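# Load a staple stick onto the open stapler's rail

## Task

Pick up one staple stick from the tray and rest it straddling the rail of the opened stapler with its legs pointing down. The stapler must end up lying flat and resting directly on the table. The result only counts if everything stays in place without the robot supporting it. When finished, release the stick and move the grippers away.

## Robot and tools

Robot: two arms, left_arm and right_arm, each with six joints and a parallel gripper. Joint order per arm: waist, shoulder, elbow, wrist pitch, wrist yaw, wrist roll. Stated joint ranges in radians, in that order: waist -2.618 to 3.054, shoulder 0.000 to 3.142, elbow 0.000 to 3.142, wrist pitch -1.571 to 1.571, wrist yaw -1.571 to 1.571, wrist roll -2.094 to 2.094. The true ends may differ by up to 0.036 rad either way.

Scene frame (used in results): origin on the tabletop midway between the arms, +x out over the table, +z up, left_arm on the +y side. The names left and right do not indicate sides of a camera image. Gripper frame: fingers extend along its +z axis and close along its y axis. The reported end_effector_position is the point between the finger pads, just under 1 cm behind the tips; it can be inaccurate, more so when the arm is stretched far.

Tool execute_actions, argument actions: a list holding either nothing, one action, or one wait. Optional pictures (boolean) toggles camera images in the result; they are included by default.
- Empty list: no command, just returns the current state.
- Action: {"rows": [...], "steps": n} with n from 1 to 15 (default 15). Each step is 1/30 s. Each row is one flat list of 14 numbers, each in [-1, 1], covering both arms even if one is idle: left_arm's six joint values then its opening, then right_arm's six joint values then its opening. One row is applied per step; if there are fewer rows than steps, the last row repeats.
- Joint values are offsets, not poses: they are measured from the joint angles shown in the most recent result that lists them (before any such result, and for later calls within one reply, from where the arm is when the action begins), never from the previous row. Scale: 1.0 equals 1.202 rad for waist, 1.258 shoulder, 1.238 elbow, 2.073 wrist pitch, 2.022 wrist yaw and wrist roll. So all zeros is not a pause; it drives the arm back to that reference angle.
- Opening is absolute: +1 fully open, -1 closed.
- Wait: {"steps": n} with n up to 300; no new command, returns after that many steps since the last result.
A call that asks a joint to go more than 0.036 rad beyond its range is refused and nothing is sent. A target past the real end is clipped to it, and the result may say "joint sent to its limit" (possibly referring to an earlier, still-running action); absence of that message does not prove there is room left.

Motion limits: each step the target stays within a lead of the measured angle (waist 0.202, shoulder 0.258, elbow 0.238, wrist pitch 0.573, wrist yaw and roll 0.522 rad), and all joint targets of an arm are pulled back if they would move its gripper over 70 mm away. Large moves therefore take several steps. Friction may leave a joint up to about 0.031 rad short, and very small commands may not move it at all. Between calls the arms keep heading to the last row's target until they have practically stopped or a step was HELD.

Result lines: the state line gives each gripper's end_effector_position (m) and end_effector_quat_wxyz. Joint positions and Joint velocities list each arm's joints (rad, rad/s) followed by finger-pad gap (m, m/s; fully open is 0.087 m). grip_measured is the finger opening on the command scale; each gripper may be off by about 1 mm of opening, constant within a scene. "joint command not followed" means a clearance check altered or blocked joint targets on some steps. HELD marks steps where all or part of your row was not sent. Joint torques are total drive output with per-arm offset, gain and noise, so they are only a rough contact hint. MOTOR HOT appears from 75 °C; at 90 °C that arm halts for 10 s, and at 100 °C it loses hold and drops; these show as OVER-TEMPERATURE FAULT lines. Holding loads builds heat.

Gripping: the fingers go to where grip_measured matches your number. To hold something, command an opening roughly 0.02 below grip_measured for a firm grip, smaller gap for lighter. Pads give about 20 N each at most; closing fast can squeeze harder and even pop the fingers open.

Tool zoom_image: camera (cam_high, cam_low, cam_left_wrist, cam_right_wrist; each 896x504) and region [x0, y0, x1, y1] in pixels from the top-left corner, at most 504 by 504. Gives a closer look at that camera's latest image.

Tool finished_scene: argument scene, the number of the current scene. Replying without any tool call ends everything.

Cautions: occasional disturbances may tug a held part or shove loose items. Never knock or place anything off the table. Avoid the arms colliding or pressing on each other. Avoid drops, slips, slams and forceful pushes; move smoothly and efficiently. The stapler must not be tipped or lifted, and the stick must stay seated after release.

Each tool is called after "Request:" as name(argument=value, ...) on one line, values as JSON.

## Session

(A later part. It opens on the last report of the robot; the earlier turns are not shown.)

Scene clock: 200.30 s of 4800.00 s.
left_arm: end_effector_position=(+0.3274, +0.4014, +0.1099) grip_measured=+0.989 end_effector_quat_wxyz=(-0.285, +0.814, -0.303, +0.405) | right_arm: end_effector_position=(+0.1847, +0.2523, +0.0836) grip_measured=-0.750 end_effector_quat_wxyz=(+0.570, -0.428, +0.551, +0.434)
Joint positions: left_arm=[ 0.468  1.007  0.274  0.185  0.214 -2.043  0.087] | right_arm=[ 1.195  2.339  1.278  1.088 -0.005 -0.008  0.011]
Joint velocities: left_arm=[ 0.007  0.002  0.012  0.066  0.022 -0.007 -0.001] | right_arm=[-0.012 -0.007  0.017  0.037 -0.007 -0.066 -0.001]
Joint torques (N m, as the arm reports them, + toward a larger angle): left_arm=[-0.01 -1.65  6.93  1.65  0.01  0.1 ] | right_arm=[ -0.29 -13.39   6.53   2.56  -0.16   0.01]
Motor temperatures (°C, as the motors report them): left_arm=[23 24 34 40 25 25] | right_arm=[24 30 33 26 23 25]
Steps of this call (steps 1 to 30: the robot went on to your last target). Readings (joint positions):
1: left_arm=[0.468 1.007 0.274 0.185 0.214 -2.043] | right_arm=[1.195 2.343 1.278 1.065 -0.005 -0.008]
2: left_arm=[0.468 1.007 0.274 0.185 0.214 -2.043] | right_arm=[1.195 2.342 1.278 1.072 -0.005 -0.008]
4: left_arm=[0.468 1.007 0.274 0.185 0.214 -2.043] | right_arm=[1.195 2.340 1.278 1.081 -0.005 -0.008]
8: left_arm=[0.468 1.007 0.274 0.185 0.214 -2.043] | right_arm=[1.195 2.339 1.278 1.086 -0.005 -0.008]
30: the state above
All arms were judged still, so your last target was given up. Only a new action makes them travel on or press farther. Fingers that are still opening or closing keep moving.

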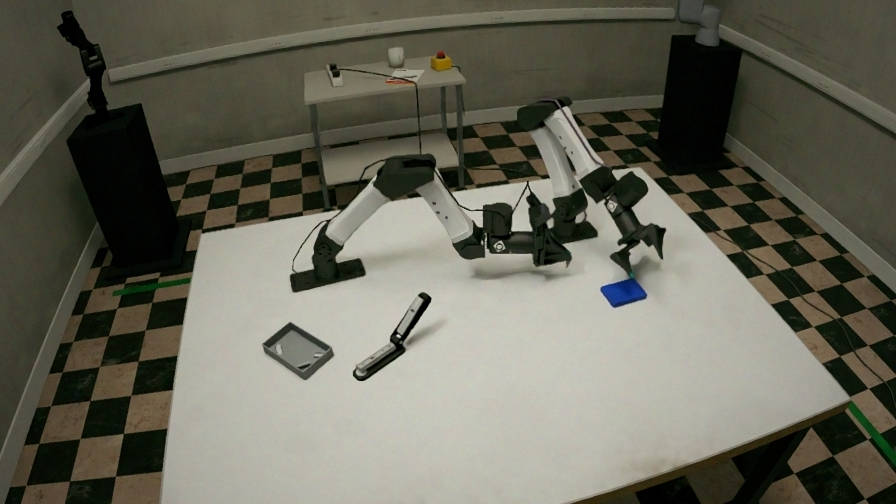

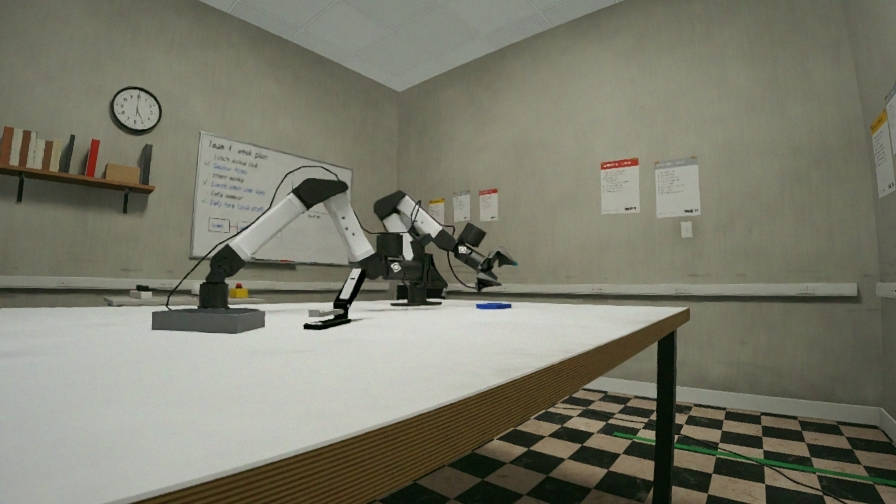

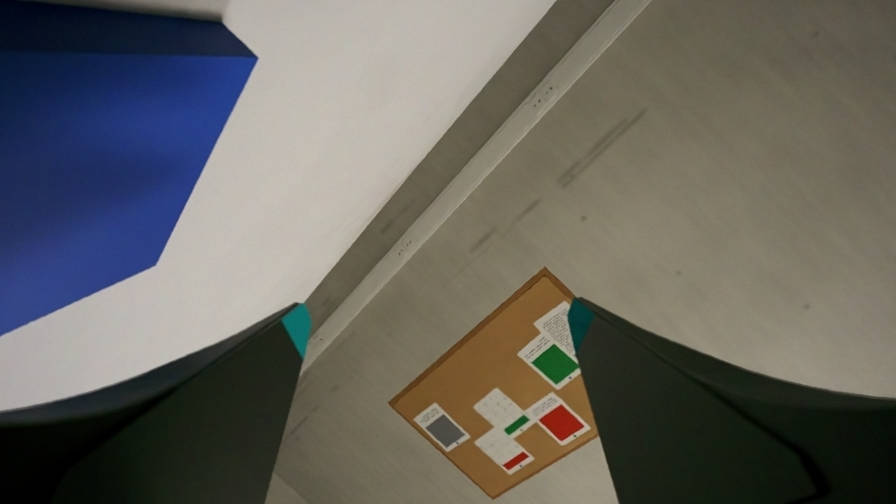

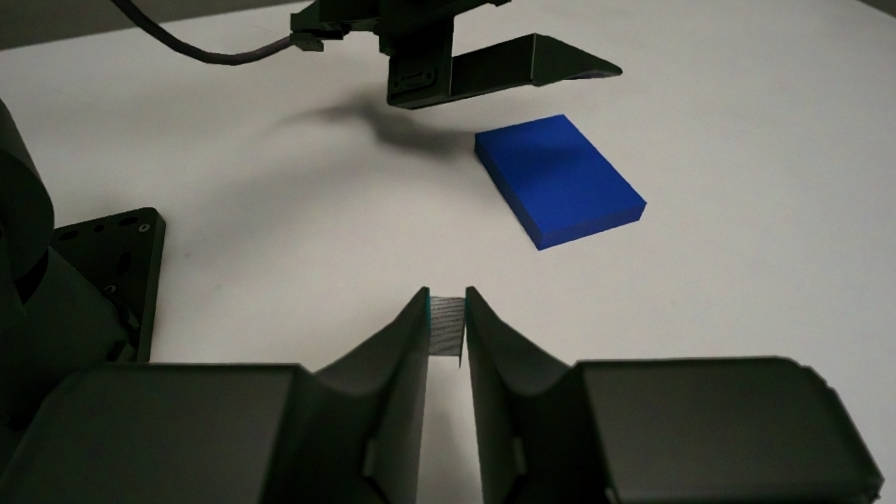

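Request:
execute_actions(actions=[{"rows": [[0,0,0,0,0,0,1,0,0,-0.36,0.22,0,0,-0.78]], "steps": 15}], pictures=false)

Request:
execute_actions(actions=[{"steps": 30}])

Request:
zoom_image(camera="cam_low", region=[340, 220, 500, 320])

Scene clock: 209.37 s of 4800.00 s.
left_arm: end_effector_position=(+0.3274, +0.4014, +0.1099) grip_measured=+0.989 end_effector_quat_wxyz=(-0.285, +0.814, -0.303, +0.405) | right_arm: end_effector_position=(+0.1607, +0.1673, +0.0406) grip_measured=-0.742 end_effector_quat_wxyz=(+0.578, -0.421, +0.541, +0.443)
Joint positions: left_arm=[ 0.468  1.007  0.274  0.185  0.214 -2.043  0.087] | right_arm=[ 1.195  2.33   0.859  1.531 -0.009 -0.007  0.011]
Joint velocities: left_arm=[ 0.007 -0.002 -0.017 -0.007  0.022 -0.022 -0.   ] | right_arm=[ 0.007 -0.027  0.002  0.066  0.066  0.037 -0.001]
Joint torques (N m, as the arm reports them, + toward a larger angle): left_arm=[ 0.02 -1.62  6.9   1.64  0.    0.11] | right_arm=[-0.34 -8.95  1.76  2.4  -0.13  0.01]
Motor temperatures (°C, as the motors report them): left_arm=[23 24 34 40 25 25] | right_arm=[24 34 33 29 23 25]
Steps of this call (steps 1 to 90: nothing new was sent; then 5.57 s passed at rest; steps 91 to 105: all 15 steps of this action). Readings (joint positions):
91: left_arm=[0.468 1.007 0.274 0.185 0.214 -2.043] | right_arm=[1.195 2.338 1.244 1.145 -0.005 -0.008]
92: left_arm=[0.468 1.007 0.274 0.185 0.214 -2.043] | right_arm=[1.195 2.330 1.174 1.241 -0.005 -0.008]
94: left_arm=[0.468 1.007 0.274 0.185 0.214 -2.043] | right_arm=[1.195 2.327 1.025 1.365 -0.005 -0.008]
98: left_arm=[0.468 1.007 0.274 0.185 0.214 -2.043] | right_arm=[1.195 2.330 0.869 1.518 -0.009 -0.007]
105: the state above

Scene clock: 210.37 s of 4800.00 s.
left_arm: end_effector_position=(+0.3274, +0.4014, +0.1099) grip_measured=+0.989 end_effector_quat_wxyz=(-0.285, +0.814, -0.303, +0.405) | right_arm: end_effector_position=(+0.1607, +0.1673, +0.0406) grip_measured=-0.742 end_effector_quat_wxyz=(+0.578, -0.421, +0.541, +0.443)
Joint positions: left_arm=[ 0.468  1.007  0.274  0.185  0.214 -2.043  0.087] | right_arm=[ 1.195  2.33   0.859  1.531 -0.009 -0.007  0.011]
Joint velocities: left_arm=[-0.022 -0.012 -0.007 -0.037 -0.007 -0.007 -0.   ] | right_arm=[ 0.007 -0.012 -0.012 -0.007 -0.037 -0.066 -0.   ]
Joint torques (N m, as the arm reports them, + toward a larger angle): left_arm=[ 0.06 -1.61  6.75  1.64  0.01  0.11] | right_arm=[-0.31 -8.97  1.79  2.4  -0.13  0.  ]
Motor temperatures (°C, as the motors report them): left_arm=[23 24 34 40 25 25] | right_arm=[24 34 33 29 23 25]
Steps of this call (steps 1 to 15: the robot went on to your last target; steps 16 to 30: nothing new was sent). Readings (joint positions):
1: left_arm=[0.468 1.007 0.274 0.185 0.214 -2.043] | right_arm=[1.195 2.330 0.859 1.531 -0.009 -0.007]
2: left_arm=[0.468 1.007 0.274 0.185 0.214 -2.043] | right_arm=[1.195 2.330 0.859 1.531 -0.009 -0.007]
4: left_arm=[0.468 1.007 0.274 0.185 0.214 -2.043] | right_arm=[1.195 2.330 0.859 1.531 -0.009 -0.007]
8: left_arm=[0.468 1.007 0.274 0.185 0.214 -2.043] | right_arm=[1.195 2.330 0.859 1.531 -0.009 -0.007]
30: the state above
All arms were judged still, so your last target was given up. Only a new action makes them travel on or press farther. Fingers that are still opening or closing keep moving.

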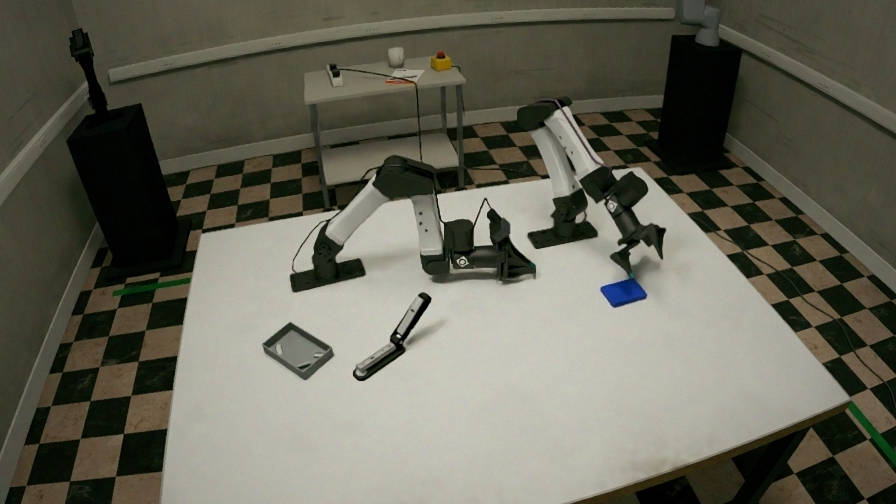

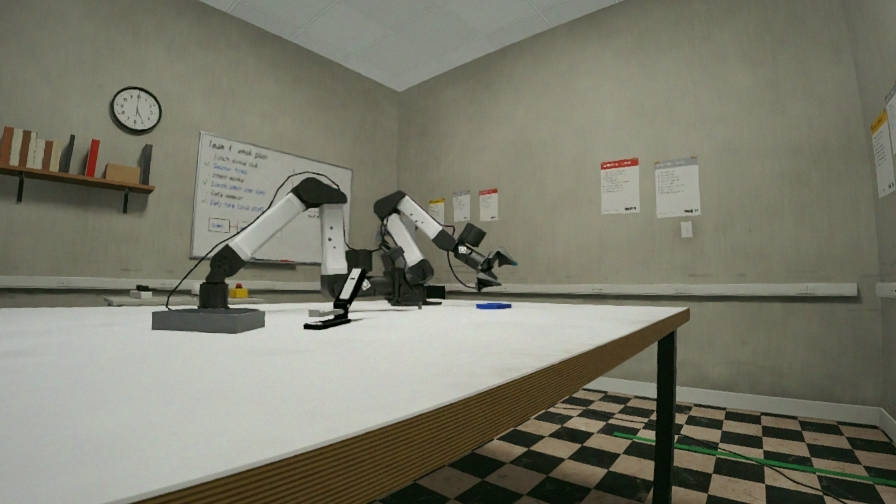

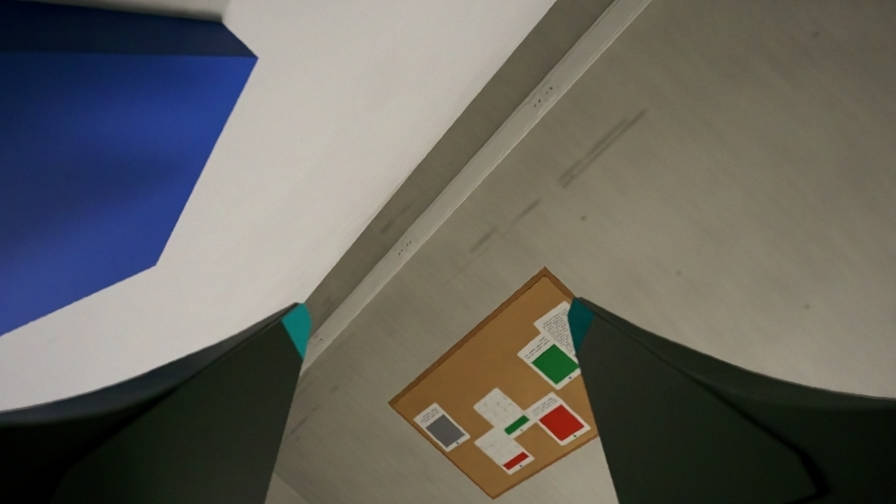

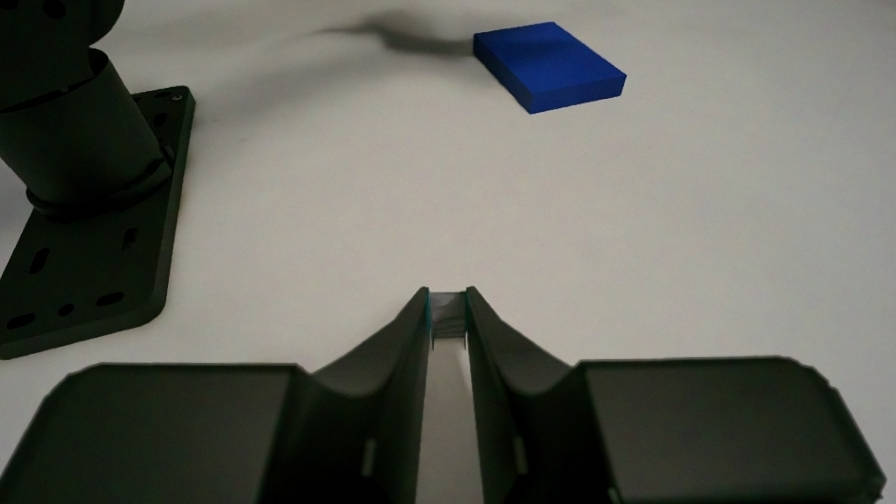

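Region (340, 220, 500, 320) of cam_low's 896x504 image, scaled by 3.150, with more detail than that image has; it fills the top 315 rows of this view, and the rest is white.

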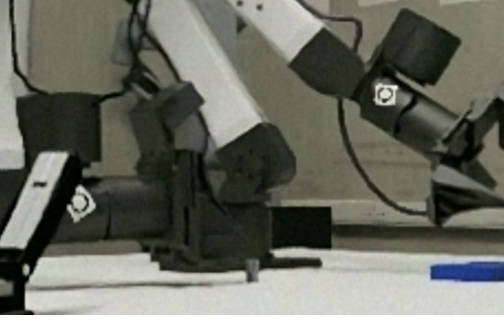

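Request:
execute_actions(actions=[{"rows": [[0,0,0,0,0,0,1,0,0,0,0,0,0,-0.4]], "steps": 12}], pictures=false)

Request:
execute_actions(actions=[{"rows": [[0,0,0,0,0,0,1,0,-0.25,0,0,0,0,-0.4]], "steps": 15}], pictures=false)

Request:
execute_actions(actions=[{"steps": 20}])

Request:
zoom_image(camera="cam_low", region=[340, 220, 500, 320])

Scene clock: 228.23 s of 4800.00 s.
left_arm: end_effector_position=(+0.3274, +0.4014, +0.1099) grip_measured=+0.989 end_effector_quat_wxyz=(-0.285, +0.814, -0.303, +0.405) | right_arm: end_effector_position=(+0.1607, +0.1673, +0.0406) grip_measured=-0.400 end_effector_quat_wxyz=(+0.578, -0.421, +0.541, +0.443)
Joint positions: left_arm=[ 0.468  1.007  0.274  0.185  0.214 -2.043  0.087] | right_arm=[ 1.195  2.33   0.859  1.531 -0.009 -0.007  0.026]
Joint velocities: left_arm=[ 0.002 -0.002 -0.007  0.007 -0.051 -0.007  0.   ] | right_arm=[ 0.017 -0.012  0.002  0.081  0.095  0.022 -0.   ]
Joint torques (N m, as the arm reports them, + toward a larger angle): left_arm=[-0.02 -1.59  6.81  1.65  0.    0.11] | right_arm=[-0.31 -9.65  4.19  2.26 -0.16  0.02]
Motor temperatures (°C, as the motors report them): left_arm=[23 24 34 41 25 25] | right_arm=[24 34 32 31 23 25]
Steps of this call (steps 1 to 90: nothing new was sent; then 14.47 s passed at rest; steps 91 to 102: all 12 steps of this action). Readings (joint positions):
91: left_arm=[0.468 1.007 0.274 0.185 0.214 -2.043] | right_arm=[1.195 2.330 0.859 1.531 -0.009 -0.007]
92: left_arm=[0.468 1.007 0.274 0.185 0.214 -2.043] | right_arm=[1.195 2.330 0.859 1.531 -0.009 -0.007]
94: left_arm=[0.468 1.007 0.274 0.185 0.214 -2.043] | right_arm=[1.195 2.330 0.859 1.531 -0.009 -0.007]
98: left_arm=[0.468 1.007 0.274 0.185 0.214 -2.043] | right_arm=[1.195 2.330 0.859 1.531 -0.009 -0.007]
102: the state above

Scene clock: 228.73 s of 4800.00 s.
left_arm: end_effector_position=(+0.3274, +0.4014, +0.1099) grip_measured=+0.989 end_effector_quat_wxyz=(-0.285, +0.814, -0.303, +0.405) | right_arm: end_effector_position=(+0.1597, +0.1634, +0.2062) grip_measured=-0.400 end_effector_quat_wxyz=(+0.658, -0.345, +0.442, +0.503)
Joint positions: left_arm=[ 0.468  1.007  0.274  0.185  0.214 -2.043  0.087] | right_arm=[ 1.195  2.012  0.856  1.537 -0.009 -0.007  0.026]
Joint velocities: left_arm=[-0.022 -0.012  0.017 -0.007 -0.037  0.066  0.001] | right_arm=[-0.012 -0.012 -0.002 -0.007  0.037  0.051  0.   ]
Joint torques (N m, as the arm reports them, + toward a larger angle): left_arm=[-0.04 -1.65  6.8   1.65 -0.01  0.11] | right_arm=[-0.3  -8.4   6.02  1.91 -0.16  0.02]
Motor temperatures (°C, as the motors report them): left_arm=[23 24 34 41 25 25] | right_arm=[24 34 32 31 23 25]
Steps of this call (steps 1 to 15: all 15 steps of this action). Readings (joint positions):
1: left_arm=[0.468 1.007 0.274 0.185 0.214 -2.043] | right_arm=[1.195 2.316 0.858 1.520 -0.009 -0.007]
2: left_arm=[0.468 1.007 0.274 0.185 0.214 -2.043] | right_arm=[1.195 2.290 0.856 1.500 -0.009 -0.007]
4: left_arm=[0.468 1.007 0.274 0.185 0.214 -2.043] | right_arm=[1.195 2.216 0.856 1.492 -0.009 -0.007]
8: left_arm=[0.468 1.007 0.274 0.185 0.214 -2.043] | right_arm=[1.195 2.057 0.856 1.508 -0.009 -0.007]
15: the state above

Scene clock: 229.40 s of 4800.00 s.
left_arm: end_effector_position=(+0.3274, +0.4014, +0.1099) grip_measured=+0.989 end_effector_quat_wxyz=(-0.285, +0.814, -0.303, +0.405) | right_arm: end_effector_position=(+0.1597, +0.1635, +0.2061) grip_measured=-0.400 end_effector_quat_wxyz=(+0.658, -0.345, +0.442, +0.503)
Joint positions: left_arm=[ 0.468  1.007  0.274  0.185  0.214 -2.043  0.087] | right_arm=[ 1.195  2.012  0.856  1.537 -0.009 -0.007  0.026]
Joint velocities: left_arm=[-0.017  0.007 -0.012  0.007 -0.007  0.051 -0.001] | right_arm=[ 0.002 -0.012 -0.012 -0.11   0.007 -0.051  0.   ]
Joint torques (N m, as the arm reports them, + toward a larger angle): left_arm=[ 0.02 -1.54  6.85  1.65  0.01  0.1 ] | right_arm=[-0.31 -8.37  6.    1.9  -0.16  0.02]
Motor temperatures (°C, as the motors report them): left_arm=[23 24 34 41 25 25] | right_arm=[24 34 32 31 23 25]
Steps of this call (steps 1 to 15: the robot went on to your last target; steps 16 to 20: nothing new was sent). Readings (joint positions):
1: left_arm=[0.468 1.007 0.274 0.185 0.214 -2.043] | right_arm=[1.195 2.012 0.856 1.537 -0.009 -0.007]
2: left_arm=[0.468 1.007 0.274 0.185 0.214 -2.043] | right_arm=[1.195 2.012 0.856 1.537 -0.009 -0.007]
4: left_arm=[0.468 1.007 0.274 0.185 0.214 -2.043] | right_arm=[1.195 2.012 0.856 1.537 -0.009 -0.007]
8: left_arm=[0.468 1.007 0.274 0.185 0.214 -2.043] | right_arm=[1.195 2.012 0.856 1.537 -0.009 -0.007]
20: the state above
All arms were judged still, so your last target was given up. Only a new action makes them travel on or press farther. Fingers that are still opening or closing keep moving.

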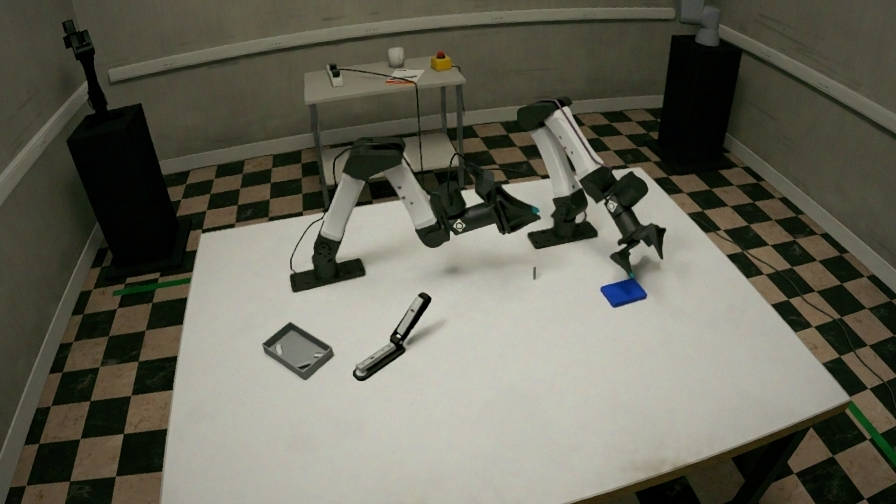

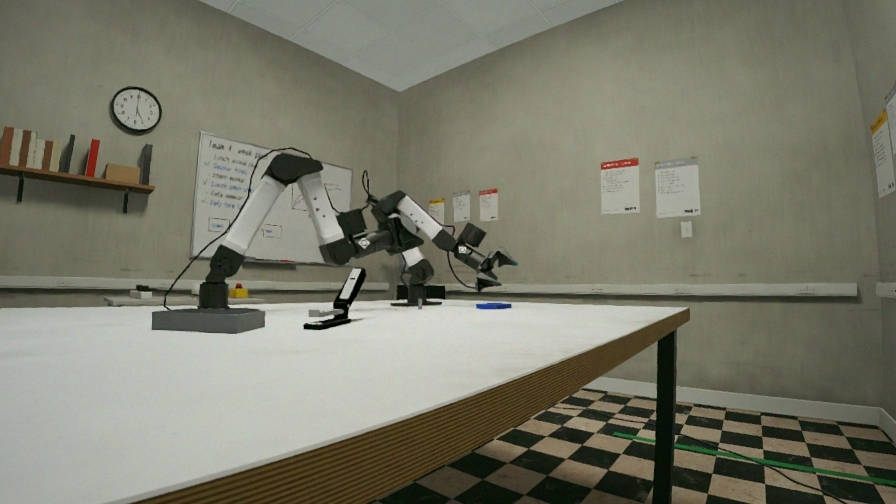

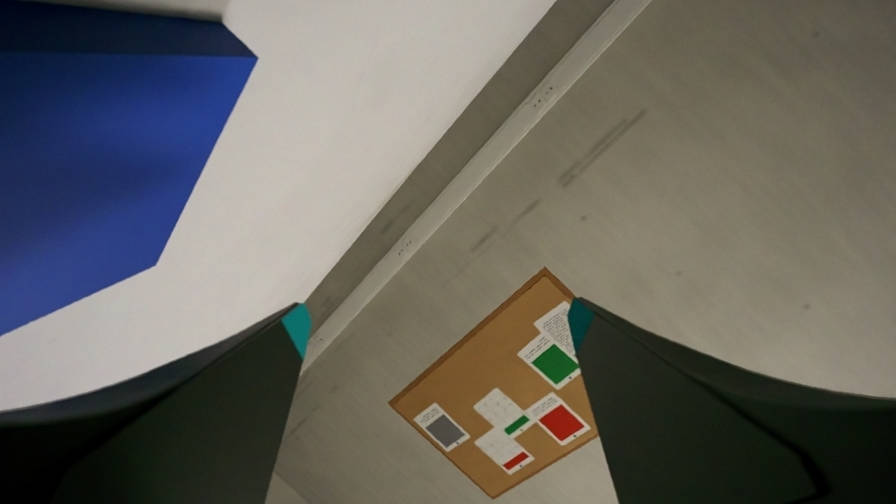

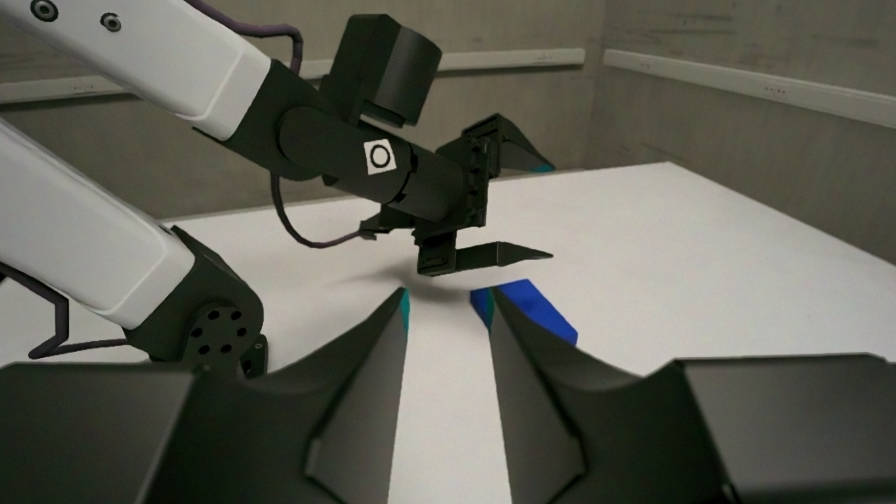

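Region (340, 220, 500, 320) of cam_low's 896x504 image, scaled by 3.150, with more detail than that image has; it fills the top 315 rows of this view, and the rest is white.

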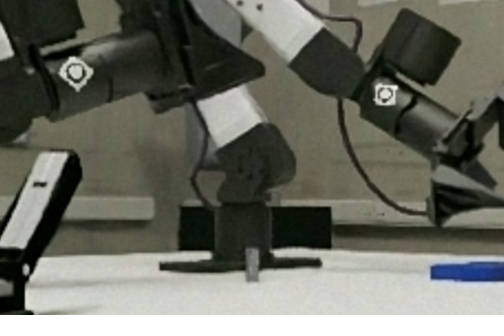

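Request:
execute_actions(actions=[{"rows": [[0,0,0,0,0,0,1,0,0,0.84,-1,0,0,-1]], "steps": 15}], pictures=false)

Request:
execute_actions(actions=[{"steps": 60}], pictures=false)

Request:
execute_actions(actions=[{"rows": [[0,0,0,0,0,0,1,0,0.15,0,-0.08,0,0,-1]], "steps": 15}], pictures=false)

Request:
execute_actions(actions=[{"steps": 30}])

Scene clock: 242.27 s of 4800.00 s.
left_arm: end_effector_position=(+0.3274, +0.4014, +0.1099) grip_measured=+0.989 end_effector_quat_wxyz=(-0.285, +0.814, -0.303, +0.405) | right_arm: end_effector_position=(+0.1824, +0.2471, +0.2994) grip_measured=-1.000 end_effector_quat_wxyz=(+0.513, -0.468, +0.603, +0.394)
Joint positions: left_arm=[ 0.468  1.007  0.274  0.185  0.214 -2.043  0.087] | right_arm=[ 1.195  2.002  1.873 -0.036 -0.009 -0.007  0.   ]
Joint velocities: left_arm=[ 0.002 -0.002 -0.017 -0.022  0.007 -0.022 -0.001] | right_arm=[-0.002 -0.315  0.383 -1.971 -0.051 -0.066  0.   ]
Joint torques (N m, as the arm reports them, + toward a larger angle): left_arm=[ 0.   -1.59  6.88  1.65 -0.02  0.12] | right_arm=[-0.3  -8.46  7.28  1.37 -0.16  0.02]
Motor temperatures (°C, as the motors report them): left_arm=[23 25 34 41 25 25] | right_arm=[24 34 32 31 23 25]
Steps of this call (steps 1 to 90: nothing new was sent; then 9.37 s passed at rest; steps 91 to 105: all 15 steps of this action). Readings (joint positions):
91: left_arm=[0.468 1.007 0.274 0.185 0.214 -2.043] | right_arm=[1.195 2.012 0.886 1.477 -0.009 -0.007]
92: left_arm=[0.468 1.007 0.274 0.185 0.214 -2.043] | right_arm=[1.195 2.017 0.957 1.355 -0.009 -0.007]
94: left_arm=[0.468 1.007 0.274 0.185 0.214 -2.043] | right_arm=[1.195 2.021 1.110 1.121 -0.009 -0.007]
98: left_arm=[0.468 1.007 0.274 0.185 0.214 -2.043] | right_arm=[1.195 2.021 1.425 0.669 -0.009 -0.007]
105: the state above

Scene clock: 244.27 s of 4800.00 s.
left_arm: end_effector_position=(+0.3274, +0.4014, +0.1099) grip_measured=+0.989 end_effector_quat_wxyz=(-0.285, +0.814, -0.303, +0.405) | right_arm: end_effector_position=(+0.1657, +0.1856, +0.1977) grip_measured=-1.000 end_effector_quat_wxyz=(+0.352, -0.548, +0.708, +0.272)
Joint positions: left_arm=[ 0.468  1.007  0.274  0.185  0.214 -2.043  0.087] | right_arm=[ 1.195  2.011  1.888 -0.527 -0.009 -0.007  0.   ]
Joint velocities: left_arm=[-0.012 -0.002 -0.012  0.007 -0.095 -0.007 -0.   ] | right_arm=[-0.012 -0.027 -0.007  0.066 -0.007 -0.066  0.   ]
Joint torques (N m, as the arm reports them, + toward a larger angle): left_arm=[-0.07 -1.57  6.89  1.66  0.01  0.12] | right_arm=[ -0.3  -10.52   8.86   1.98  -0.16   0.02]
Motor temperatures (°C, as the motors report them): left_arm=[23 25 34 41 25 25] | right_arm=[24 35 32 31 23 25]
Steps of this call (steps 1 to 45: the robot went on to your last target; steps 46 to 60: nothing new was sent). Readings (joint positions):
1: left_arm=[0.468 1.007 0.274 0.185 0.214 -2.043] | right_arm=[1.195 1.993 1.883 -0.099 -0.009 -0.007]
2: left_arm=[0.468 1.007 0.274 0.185 0.214 -2.043] | right_arm=[1.195 1.989 1.887 -0.158 -0.009 -0.007]
4: left_arm=[0.468 1.007 0.274 0.185 0.214 -2.043] | right_arm=[1.195 1.992 1.888 -0.277 -0.009 -0.007]
8: left_arm=[0.468 1.007 0.274 0.185 0.214 -2.043] | right_arm=[1.195 2.008 1.888 -0.439 -0.009 -0.007]
60: the state above
All arms were judged still, so your last target was given up. Only a new action makes them travel on or press farther. Fingers that are still opening or closing keep moving.

Scene clock: 244.77 s of 4800.00 s.
left_arm: end_effector_position=(+0.3274, +0.4014, +0.1099) grip_measured=+0.989 end_effector_quat_wxyz=(-0.285, +0.814, -0.303, +0.405) | right_arm: end_effector_position=(+0.1581, +0.1575, +0.0662) grip_measured=-1.000 end_effector_quat_wxyz=(+0.215, -0.588, +0.761, +0.168)
Joint positions: left_arm=[ 0.468  1.007  0.274  0.185  0.214 -2.043  0.087] | right_arm=[ 1.195  2.224  1.893 -0.687 -0.009 -0.007  0.   ]
Joint velocities: left_arm=[-0.007  0.002 -0.002  0.022  0.022 -0.022 -0.   ] | right_arm=[ 0.007 -0.032  0.022  0.037 -0.066  0.022  0.   ]
Joint torques (N m, as the arm reports them, + toward a larger angle): left_arm=[ 0.03 -1.66  6.86  1.67 -0.01  0.12] | right_arm=[ -0.29 -13.64   7.22   1.5   -0.16   0.02]
Motor temperatures (°C, as the motors report them): left_arm=[23 25 34 41 25 25] | right_arm=[24 35 32 31 23 25]
Steps of this call (steps 1 to 15: all 15 steps of this action). Readings (joint positions):
1: left_arm=[0.468 1.007 0.274 0.185 0.214 -2.043] | right_arm=[1.195 2.020 1.889 -0.533 -0.009 -0.007]
2: left_arm=[0.468 1.007 0.274 0.185 0.214 -2.043] | right_arm=[1.195 2.034 1.893 -0.538 -0.009 -0.007]
4: left_arm=[0.468 1.007 0.274 0.185 0.214 -2.043] | right_arm=[1.195 2.083 1.893 -0.559 -0.009 -0.007]
8: left_arm=[0.468 1.007 0.274 0.185 0.214 -2.043] | right_arm=[1.195 2.200 1.893 -0.635 -0.009 -0.007]
15: the state above

Scene clock: 245.77 s of 4800.00 s.
left_arm: end_effector_position=(+0.3274, +0.4014, +0.1099) grip_measured=+0.989 end_effector_quat_wxyz=(-0.285, +0.814, -0.303, +0.405) | right_arm: end_effector_position=(+0.1581, +0.1575, +0.0665) grip_measured=-1.000 end_effector_quat_wxyz=(+0.215, -0.588, +0.761, +0.169)
Joint positions: left_arm=[ 0.468  1.007  0.274  0.185  0.214 -2.043  0.087] | right_arm=[ 1.195  2.223  1.893 -0.687 -0.009 -0.007  0.   ]
Joint velocities: left_arm=[ 0.002 -0.012 -0.017  0.007  0.037  0.037  0.001] | right_arm=[-0.012 -0.017 -0.007 -0.007 -0.037 -0.081  0.   ]
Joint torques (N m, as the arm reports them, + toward a larger angle): left_arm=[-0.08 -1.61  6.85  1.65 -0.01  0.08] | right_arm=[ -0.28 -13.73   7.24   1.51  -0.16   0.02]
Motor temperatures (°C, as the motors report them): left_arm=[23 25 34 41 25 25] | right_arm=[24 35 32 31 23 25]
Steps of this call (steps 1 to 15: the robot went on to your last target; steps 16 to 30: nothing new was sent). Readings (joint positions):
1: left_arm=[0.468 1.007 0.274 0.185 0.214 -2.043] | right_arm=[1.195 2.223 1.893 -0.687 -0.009 -0.007]
2: left_arm=[0.468 1.007 0.274 0.185 0.214 -2.043] | right_arm=[1.195 2.223 1.893 -0.687 -0.009 -0.007]
4: left_arm=[0.468 1.007 0.274 0.185 0.214 -2.043] | right_arm=[1.195 2.223 1.893 -0.687 -0.009 -0.007]
8: left_arm=[0.468 1.007 0.274 0.185 0.214 -2.043] | right_arm=[1.195 2.223 1.893 -0.687 -0.009 -0.007]
30: the state above
All arms were judged still, so your last target was given up. Only a new action makes them travel on or press farther. Fingers that are still opening or closing keep moving.

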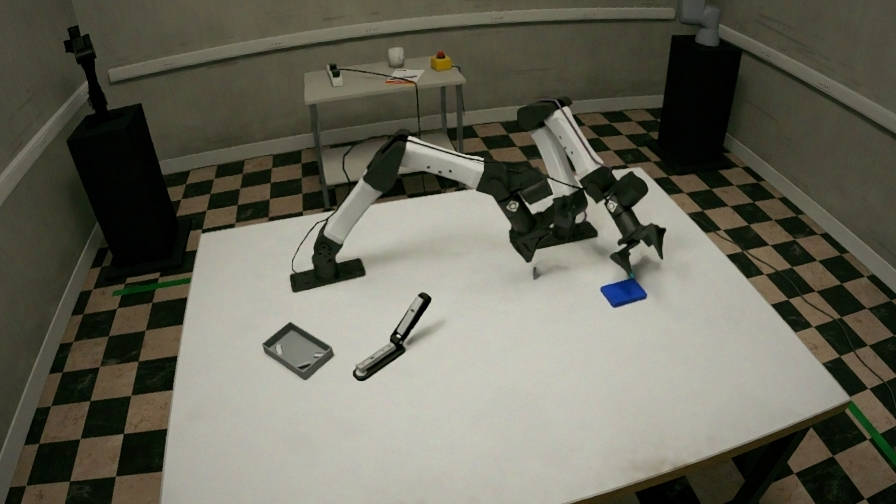

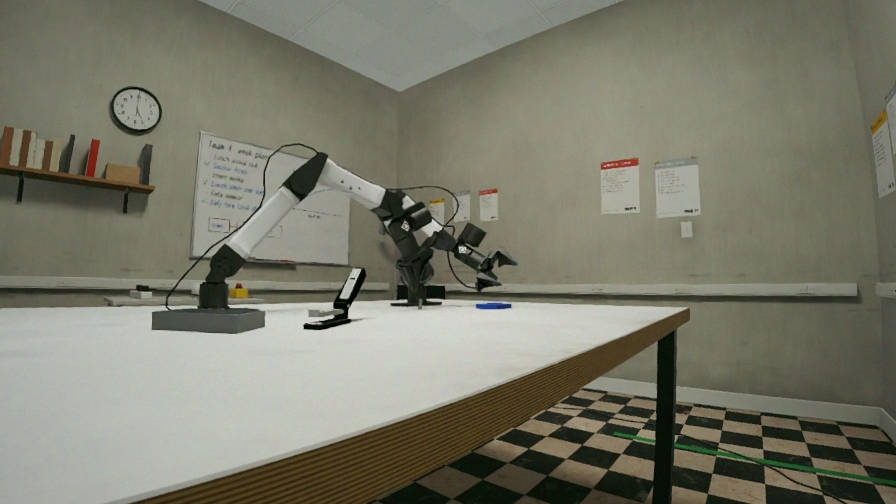

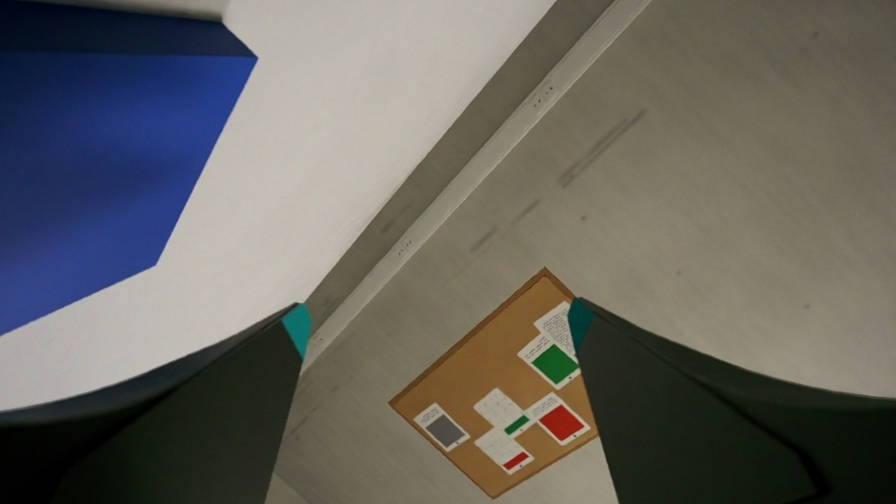

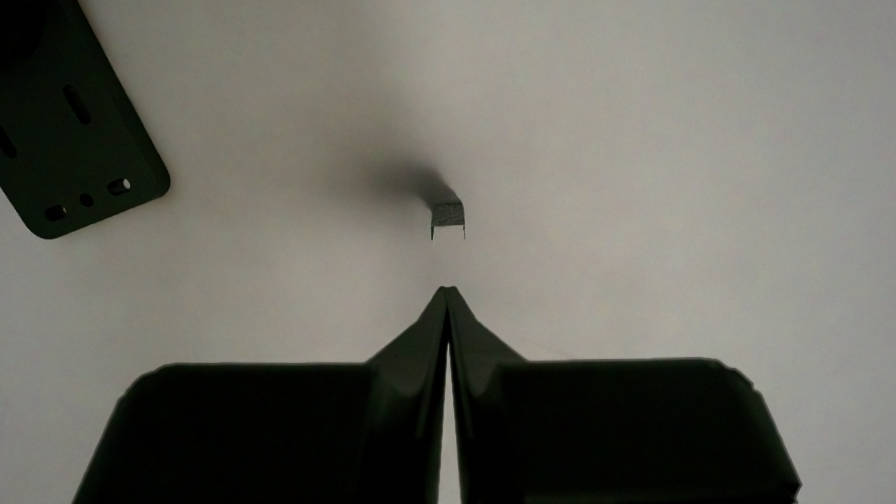

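Request:
execute_actions(actions=[{"rows": [[0,0,0,0,0,0,1,0,0,0,0.125,0,0,-1],[0,0,0,0,0,0,1,0,0,0,0.125,0,0,-1],[0,0,0,0,0,0,1,0,0,0,0.125,0,0,-1],[0,0,0,0,0,0,1,0,0,0,0.125,0,0,-1],[0,0,0,0,0,0,1,0,0,0,0.125,0,0,-1],[0,0,0,0,0,0,1,0,0,0,0.125,0,0,-1],[0,0,0,0,0,0,1,0,0,0,0.125,0,0,-1],[0,0,0,0,0,0,1,0,0.085,0,0.125,0,0,-1]], "steps": 15}], pictures=false)

Request:
execute_actions(actions=[{"steps": 25}])

Request:
zoom_image(camera="cam_high", region=[460, 210, 620, 310])

Scene clock: 254.07 s of 4800.00 s.
left_arm: end_effector_position=(+0.3274, +0.4014, +0.1099) grip_measured=+0.989 end_effector_quat_wxyz=(-0.285, +0.814, -0.303, +0.405) | right_arm: end_effector_position=(+0.1704, +0.2030, +0.0317) grip_measured=-1.000 end_effector_quat_wxyz=(+0.263, -0.577, +0.746, +0.204)
Joint positions: left_arm=[ 0.468  1.007  0.274  0.185  0.214 -2.043  0.087] | right_arm=[ 1.195  2.338  1.893 -0.447 -0.009 -0.007  0.   ]
Joint velocities: left_arm=[-0.007  0.007 -0.002 -0.007  0.022 -0.037  0.001] | right_arm=[ 0.002  0.203  0.012 -0.066  0.037  0.022  0.   ]
Joint torques (N m, as the arm reports them, + toward a larger angle): left_arm=[ 0.05 -1.64  6.87  1.66 -0.01  0.1 ] | right_arm=[ -0.29 -14.33   7.81   1.99  -0.16   0.02]
Motor temperatures (°C, as the motors report them): left_arm=[23 25 35 41 25 25] | right_arm=[24 39 33 31 23 25]
Steps of this call (steps 1 to 90: nothing new was sent; then 4.80 s passed at rest; steps 91 to 105: all 15 steps of this action). Readings (joint positions):
91: left_arm=[0.468 1.007 0.274 0.185 0.214 -2.043] | right_arm=[1.195 2.223 1.893 -0.666 -0.009 -0.007]
92: left_arm=[0.468 1.007 0.274 0.185 0.214 -2.043] | right_arm=[1.195 2.225 1.893 -0.627 -0.009 -0.007]
94: left_arm=[0.468 1.007 0.274 0.185 0.214 -2.043] | right_arm=[1.195 2.225 1.893 -0.558 -0.009 -0.007]
98: left_arm=[0.468 1.007 0.274 0.185 0.214 -2.043] | right_arm=[1.195 2.233 1.893 -0.486 -0.009 -0.007]
105: the state above

Scene clock: 254.90 s of 4800.00 s.
left_arm: end_effector_position=(+0.3274, +0.4014, +0.1099) grip_measured=+0.989 end_effector_quat_wxyz=(-0.285, +0.814, -0.303, +0.405) | right_arm: end_effector_position=(+0.1705, +0.2035, +0.0291) grip_measured=-1.000 end_effector_quat_wxyz=(+0.262, -0.577, +0.746, +0.204)
Joint positions: left_arm=[ 0.468  1.007  0.274  0.185  0.214 -2.043  0.087] | right_arm=[ 1.195  2.344  1.893 -0.442 -0.009 -0.007  0.   ]
Joint velocities: left_arm=[-0.007 -0.002  0.007 -0.051  0.037  0.037 -0.   ] | right_arm=[-0.007 -0.007 -0.012 -0.066  0.037 -0.11   0.   ]
Joint torques (N m, as the arm reports them, + toward a larger angle): left_arm=[-0.09 -1.56  6.82  1.66  0.01  0.09] | right_arm=[ -0.3  -13.83   7.81   1.93  -0.16   0.02]
Motor temperatures (°C, as the motors report them): left_arm=[23 25 35 41 25 25] | right_arm=[24 39 33 31 23 25]
Steps of this call (steps 1 to 15: the robot went on to your last target; steps 16 to 25: nothing new was sent). Readings (joint positions):
1: left_arm=[0.468 1.007 0.274 0.185 0.214 -2.043] | right_arm=[1.195 2.343 1.893 -0.447 -0.009 -0.007]
2: left_arm=[0.468 1.007 0.274 0.185 0.214 -2.043] | right_arm=[1.195 2.344 1.893 -0.447 -0.009 -0.007]
4: left_arm=[0.468 1.007 0.274 0.185 0.214 -2.043] | right_arm=[1.195 2.344 1.893 -0.445 -0.009 -0.007]
8: left_arm=[0.468 1.007 0.274 0.185 0.214 -2.043] | right_arm=[1.195 2.344 1.893 -0.443 -0.009 -0.007]
25: the state above
All arms were judged still, so your last target was given up. Only a new action makes them travel on or press farther. Fingers that are still opening or closing keep moving.

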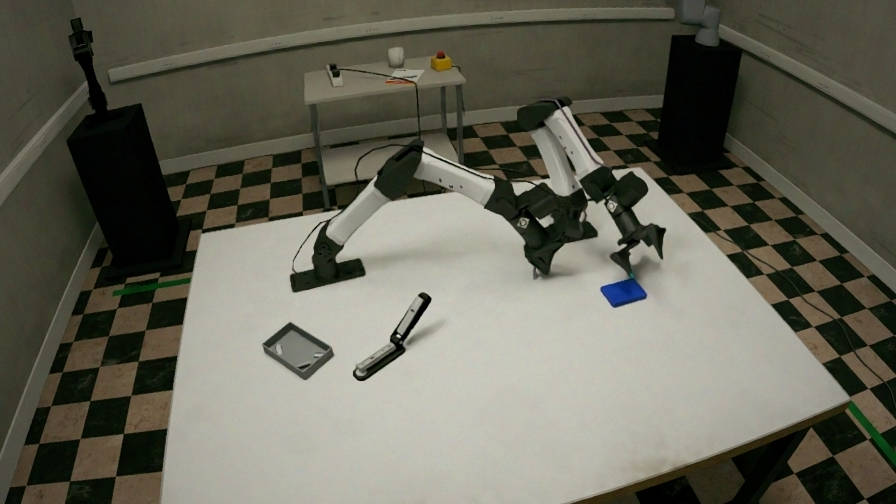

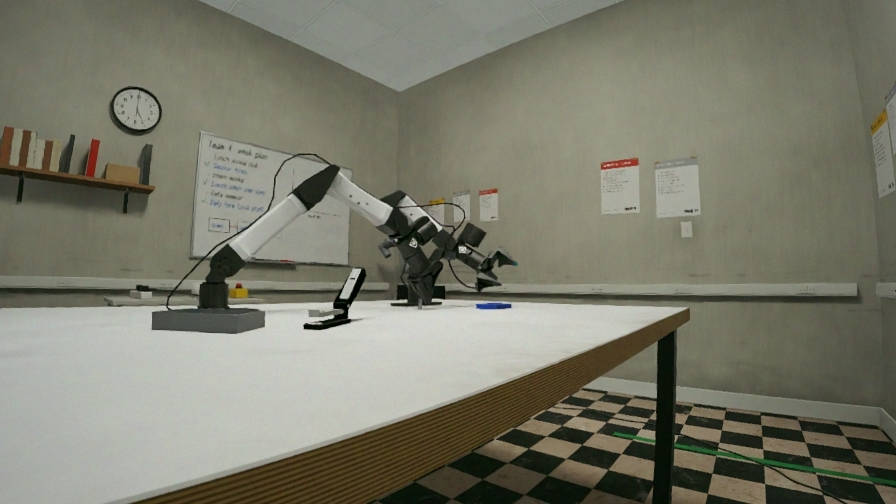

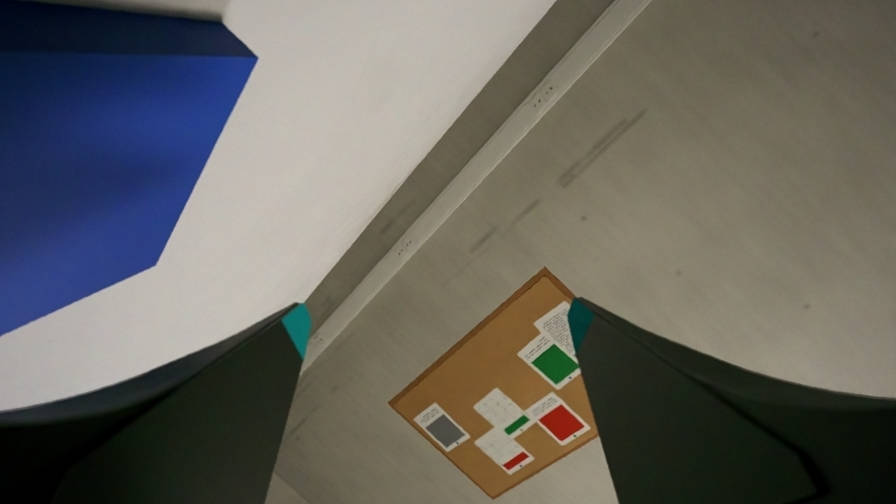

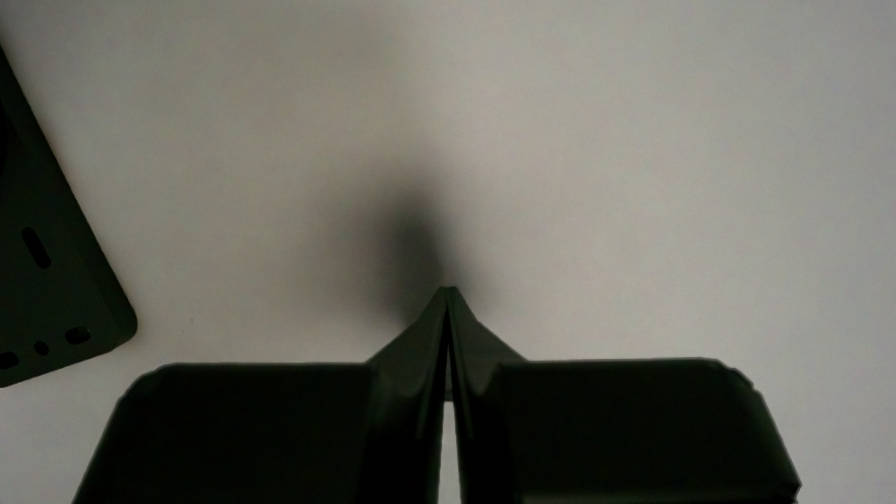

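Region (460, 210, 620, 310) of cam_high's 896x504 image, scaled by 3.150, with more detail than that image has; it fills the top 315 rows of this view, and the rest is white.

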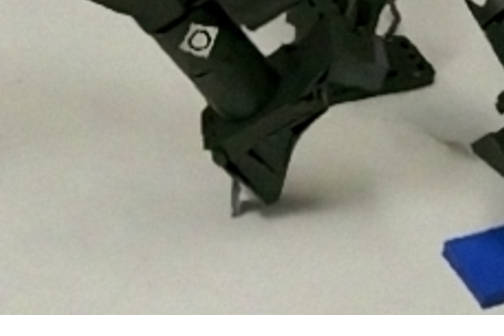

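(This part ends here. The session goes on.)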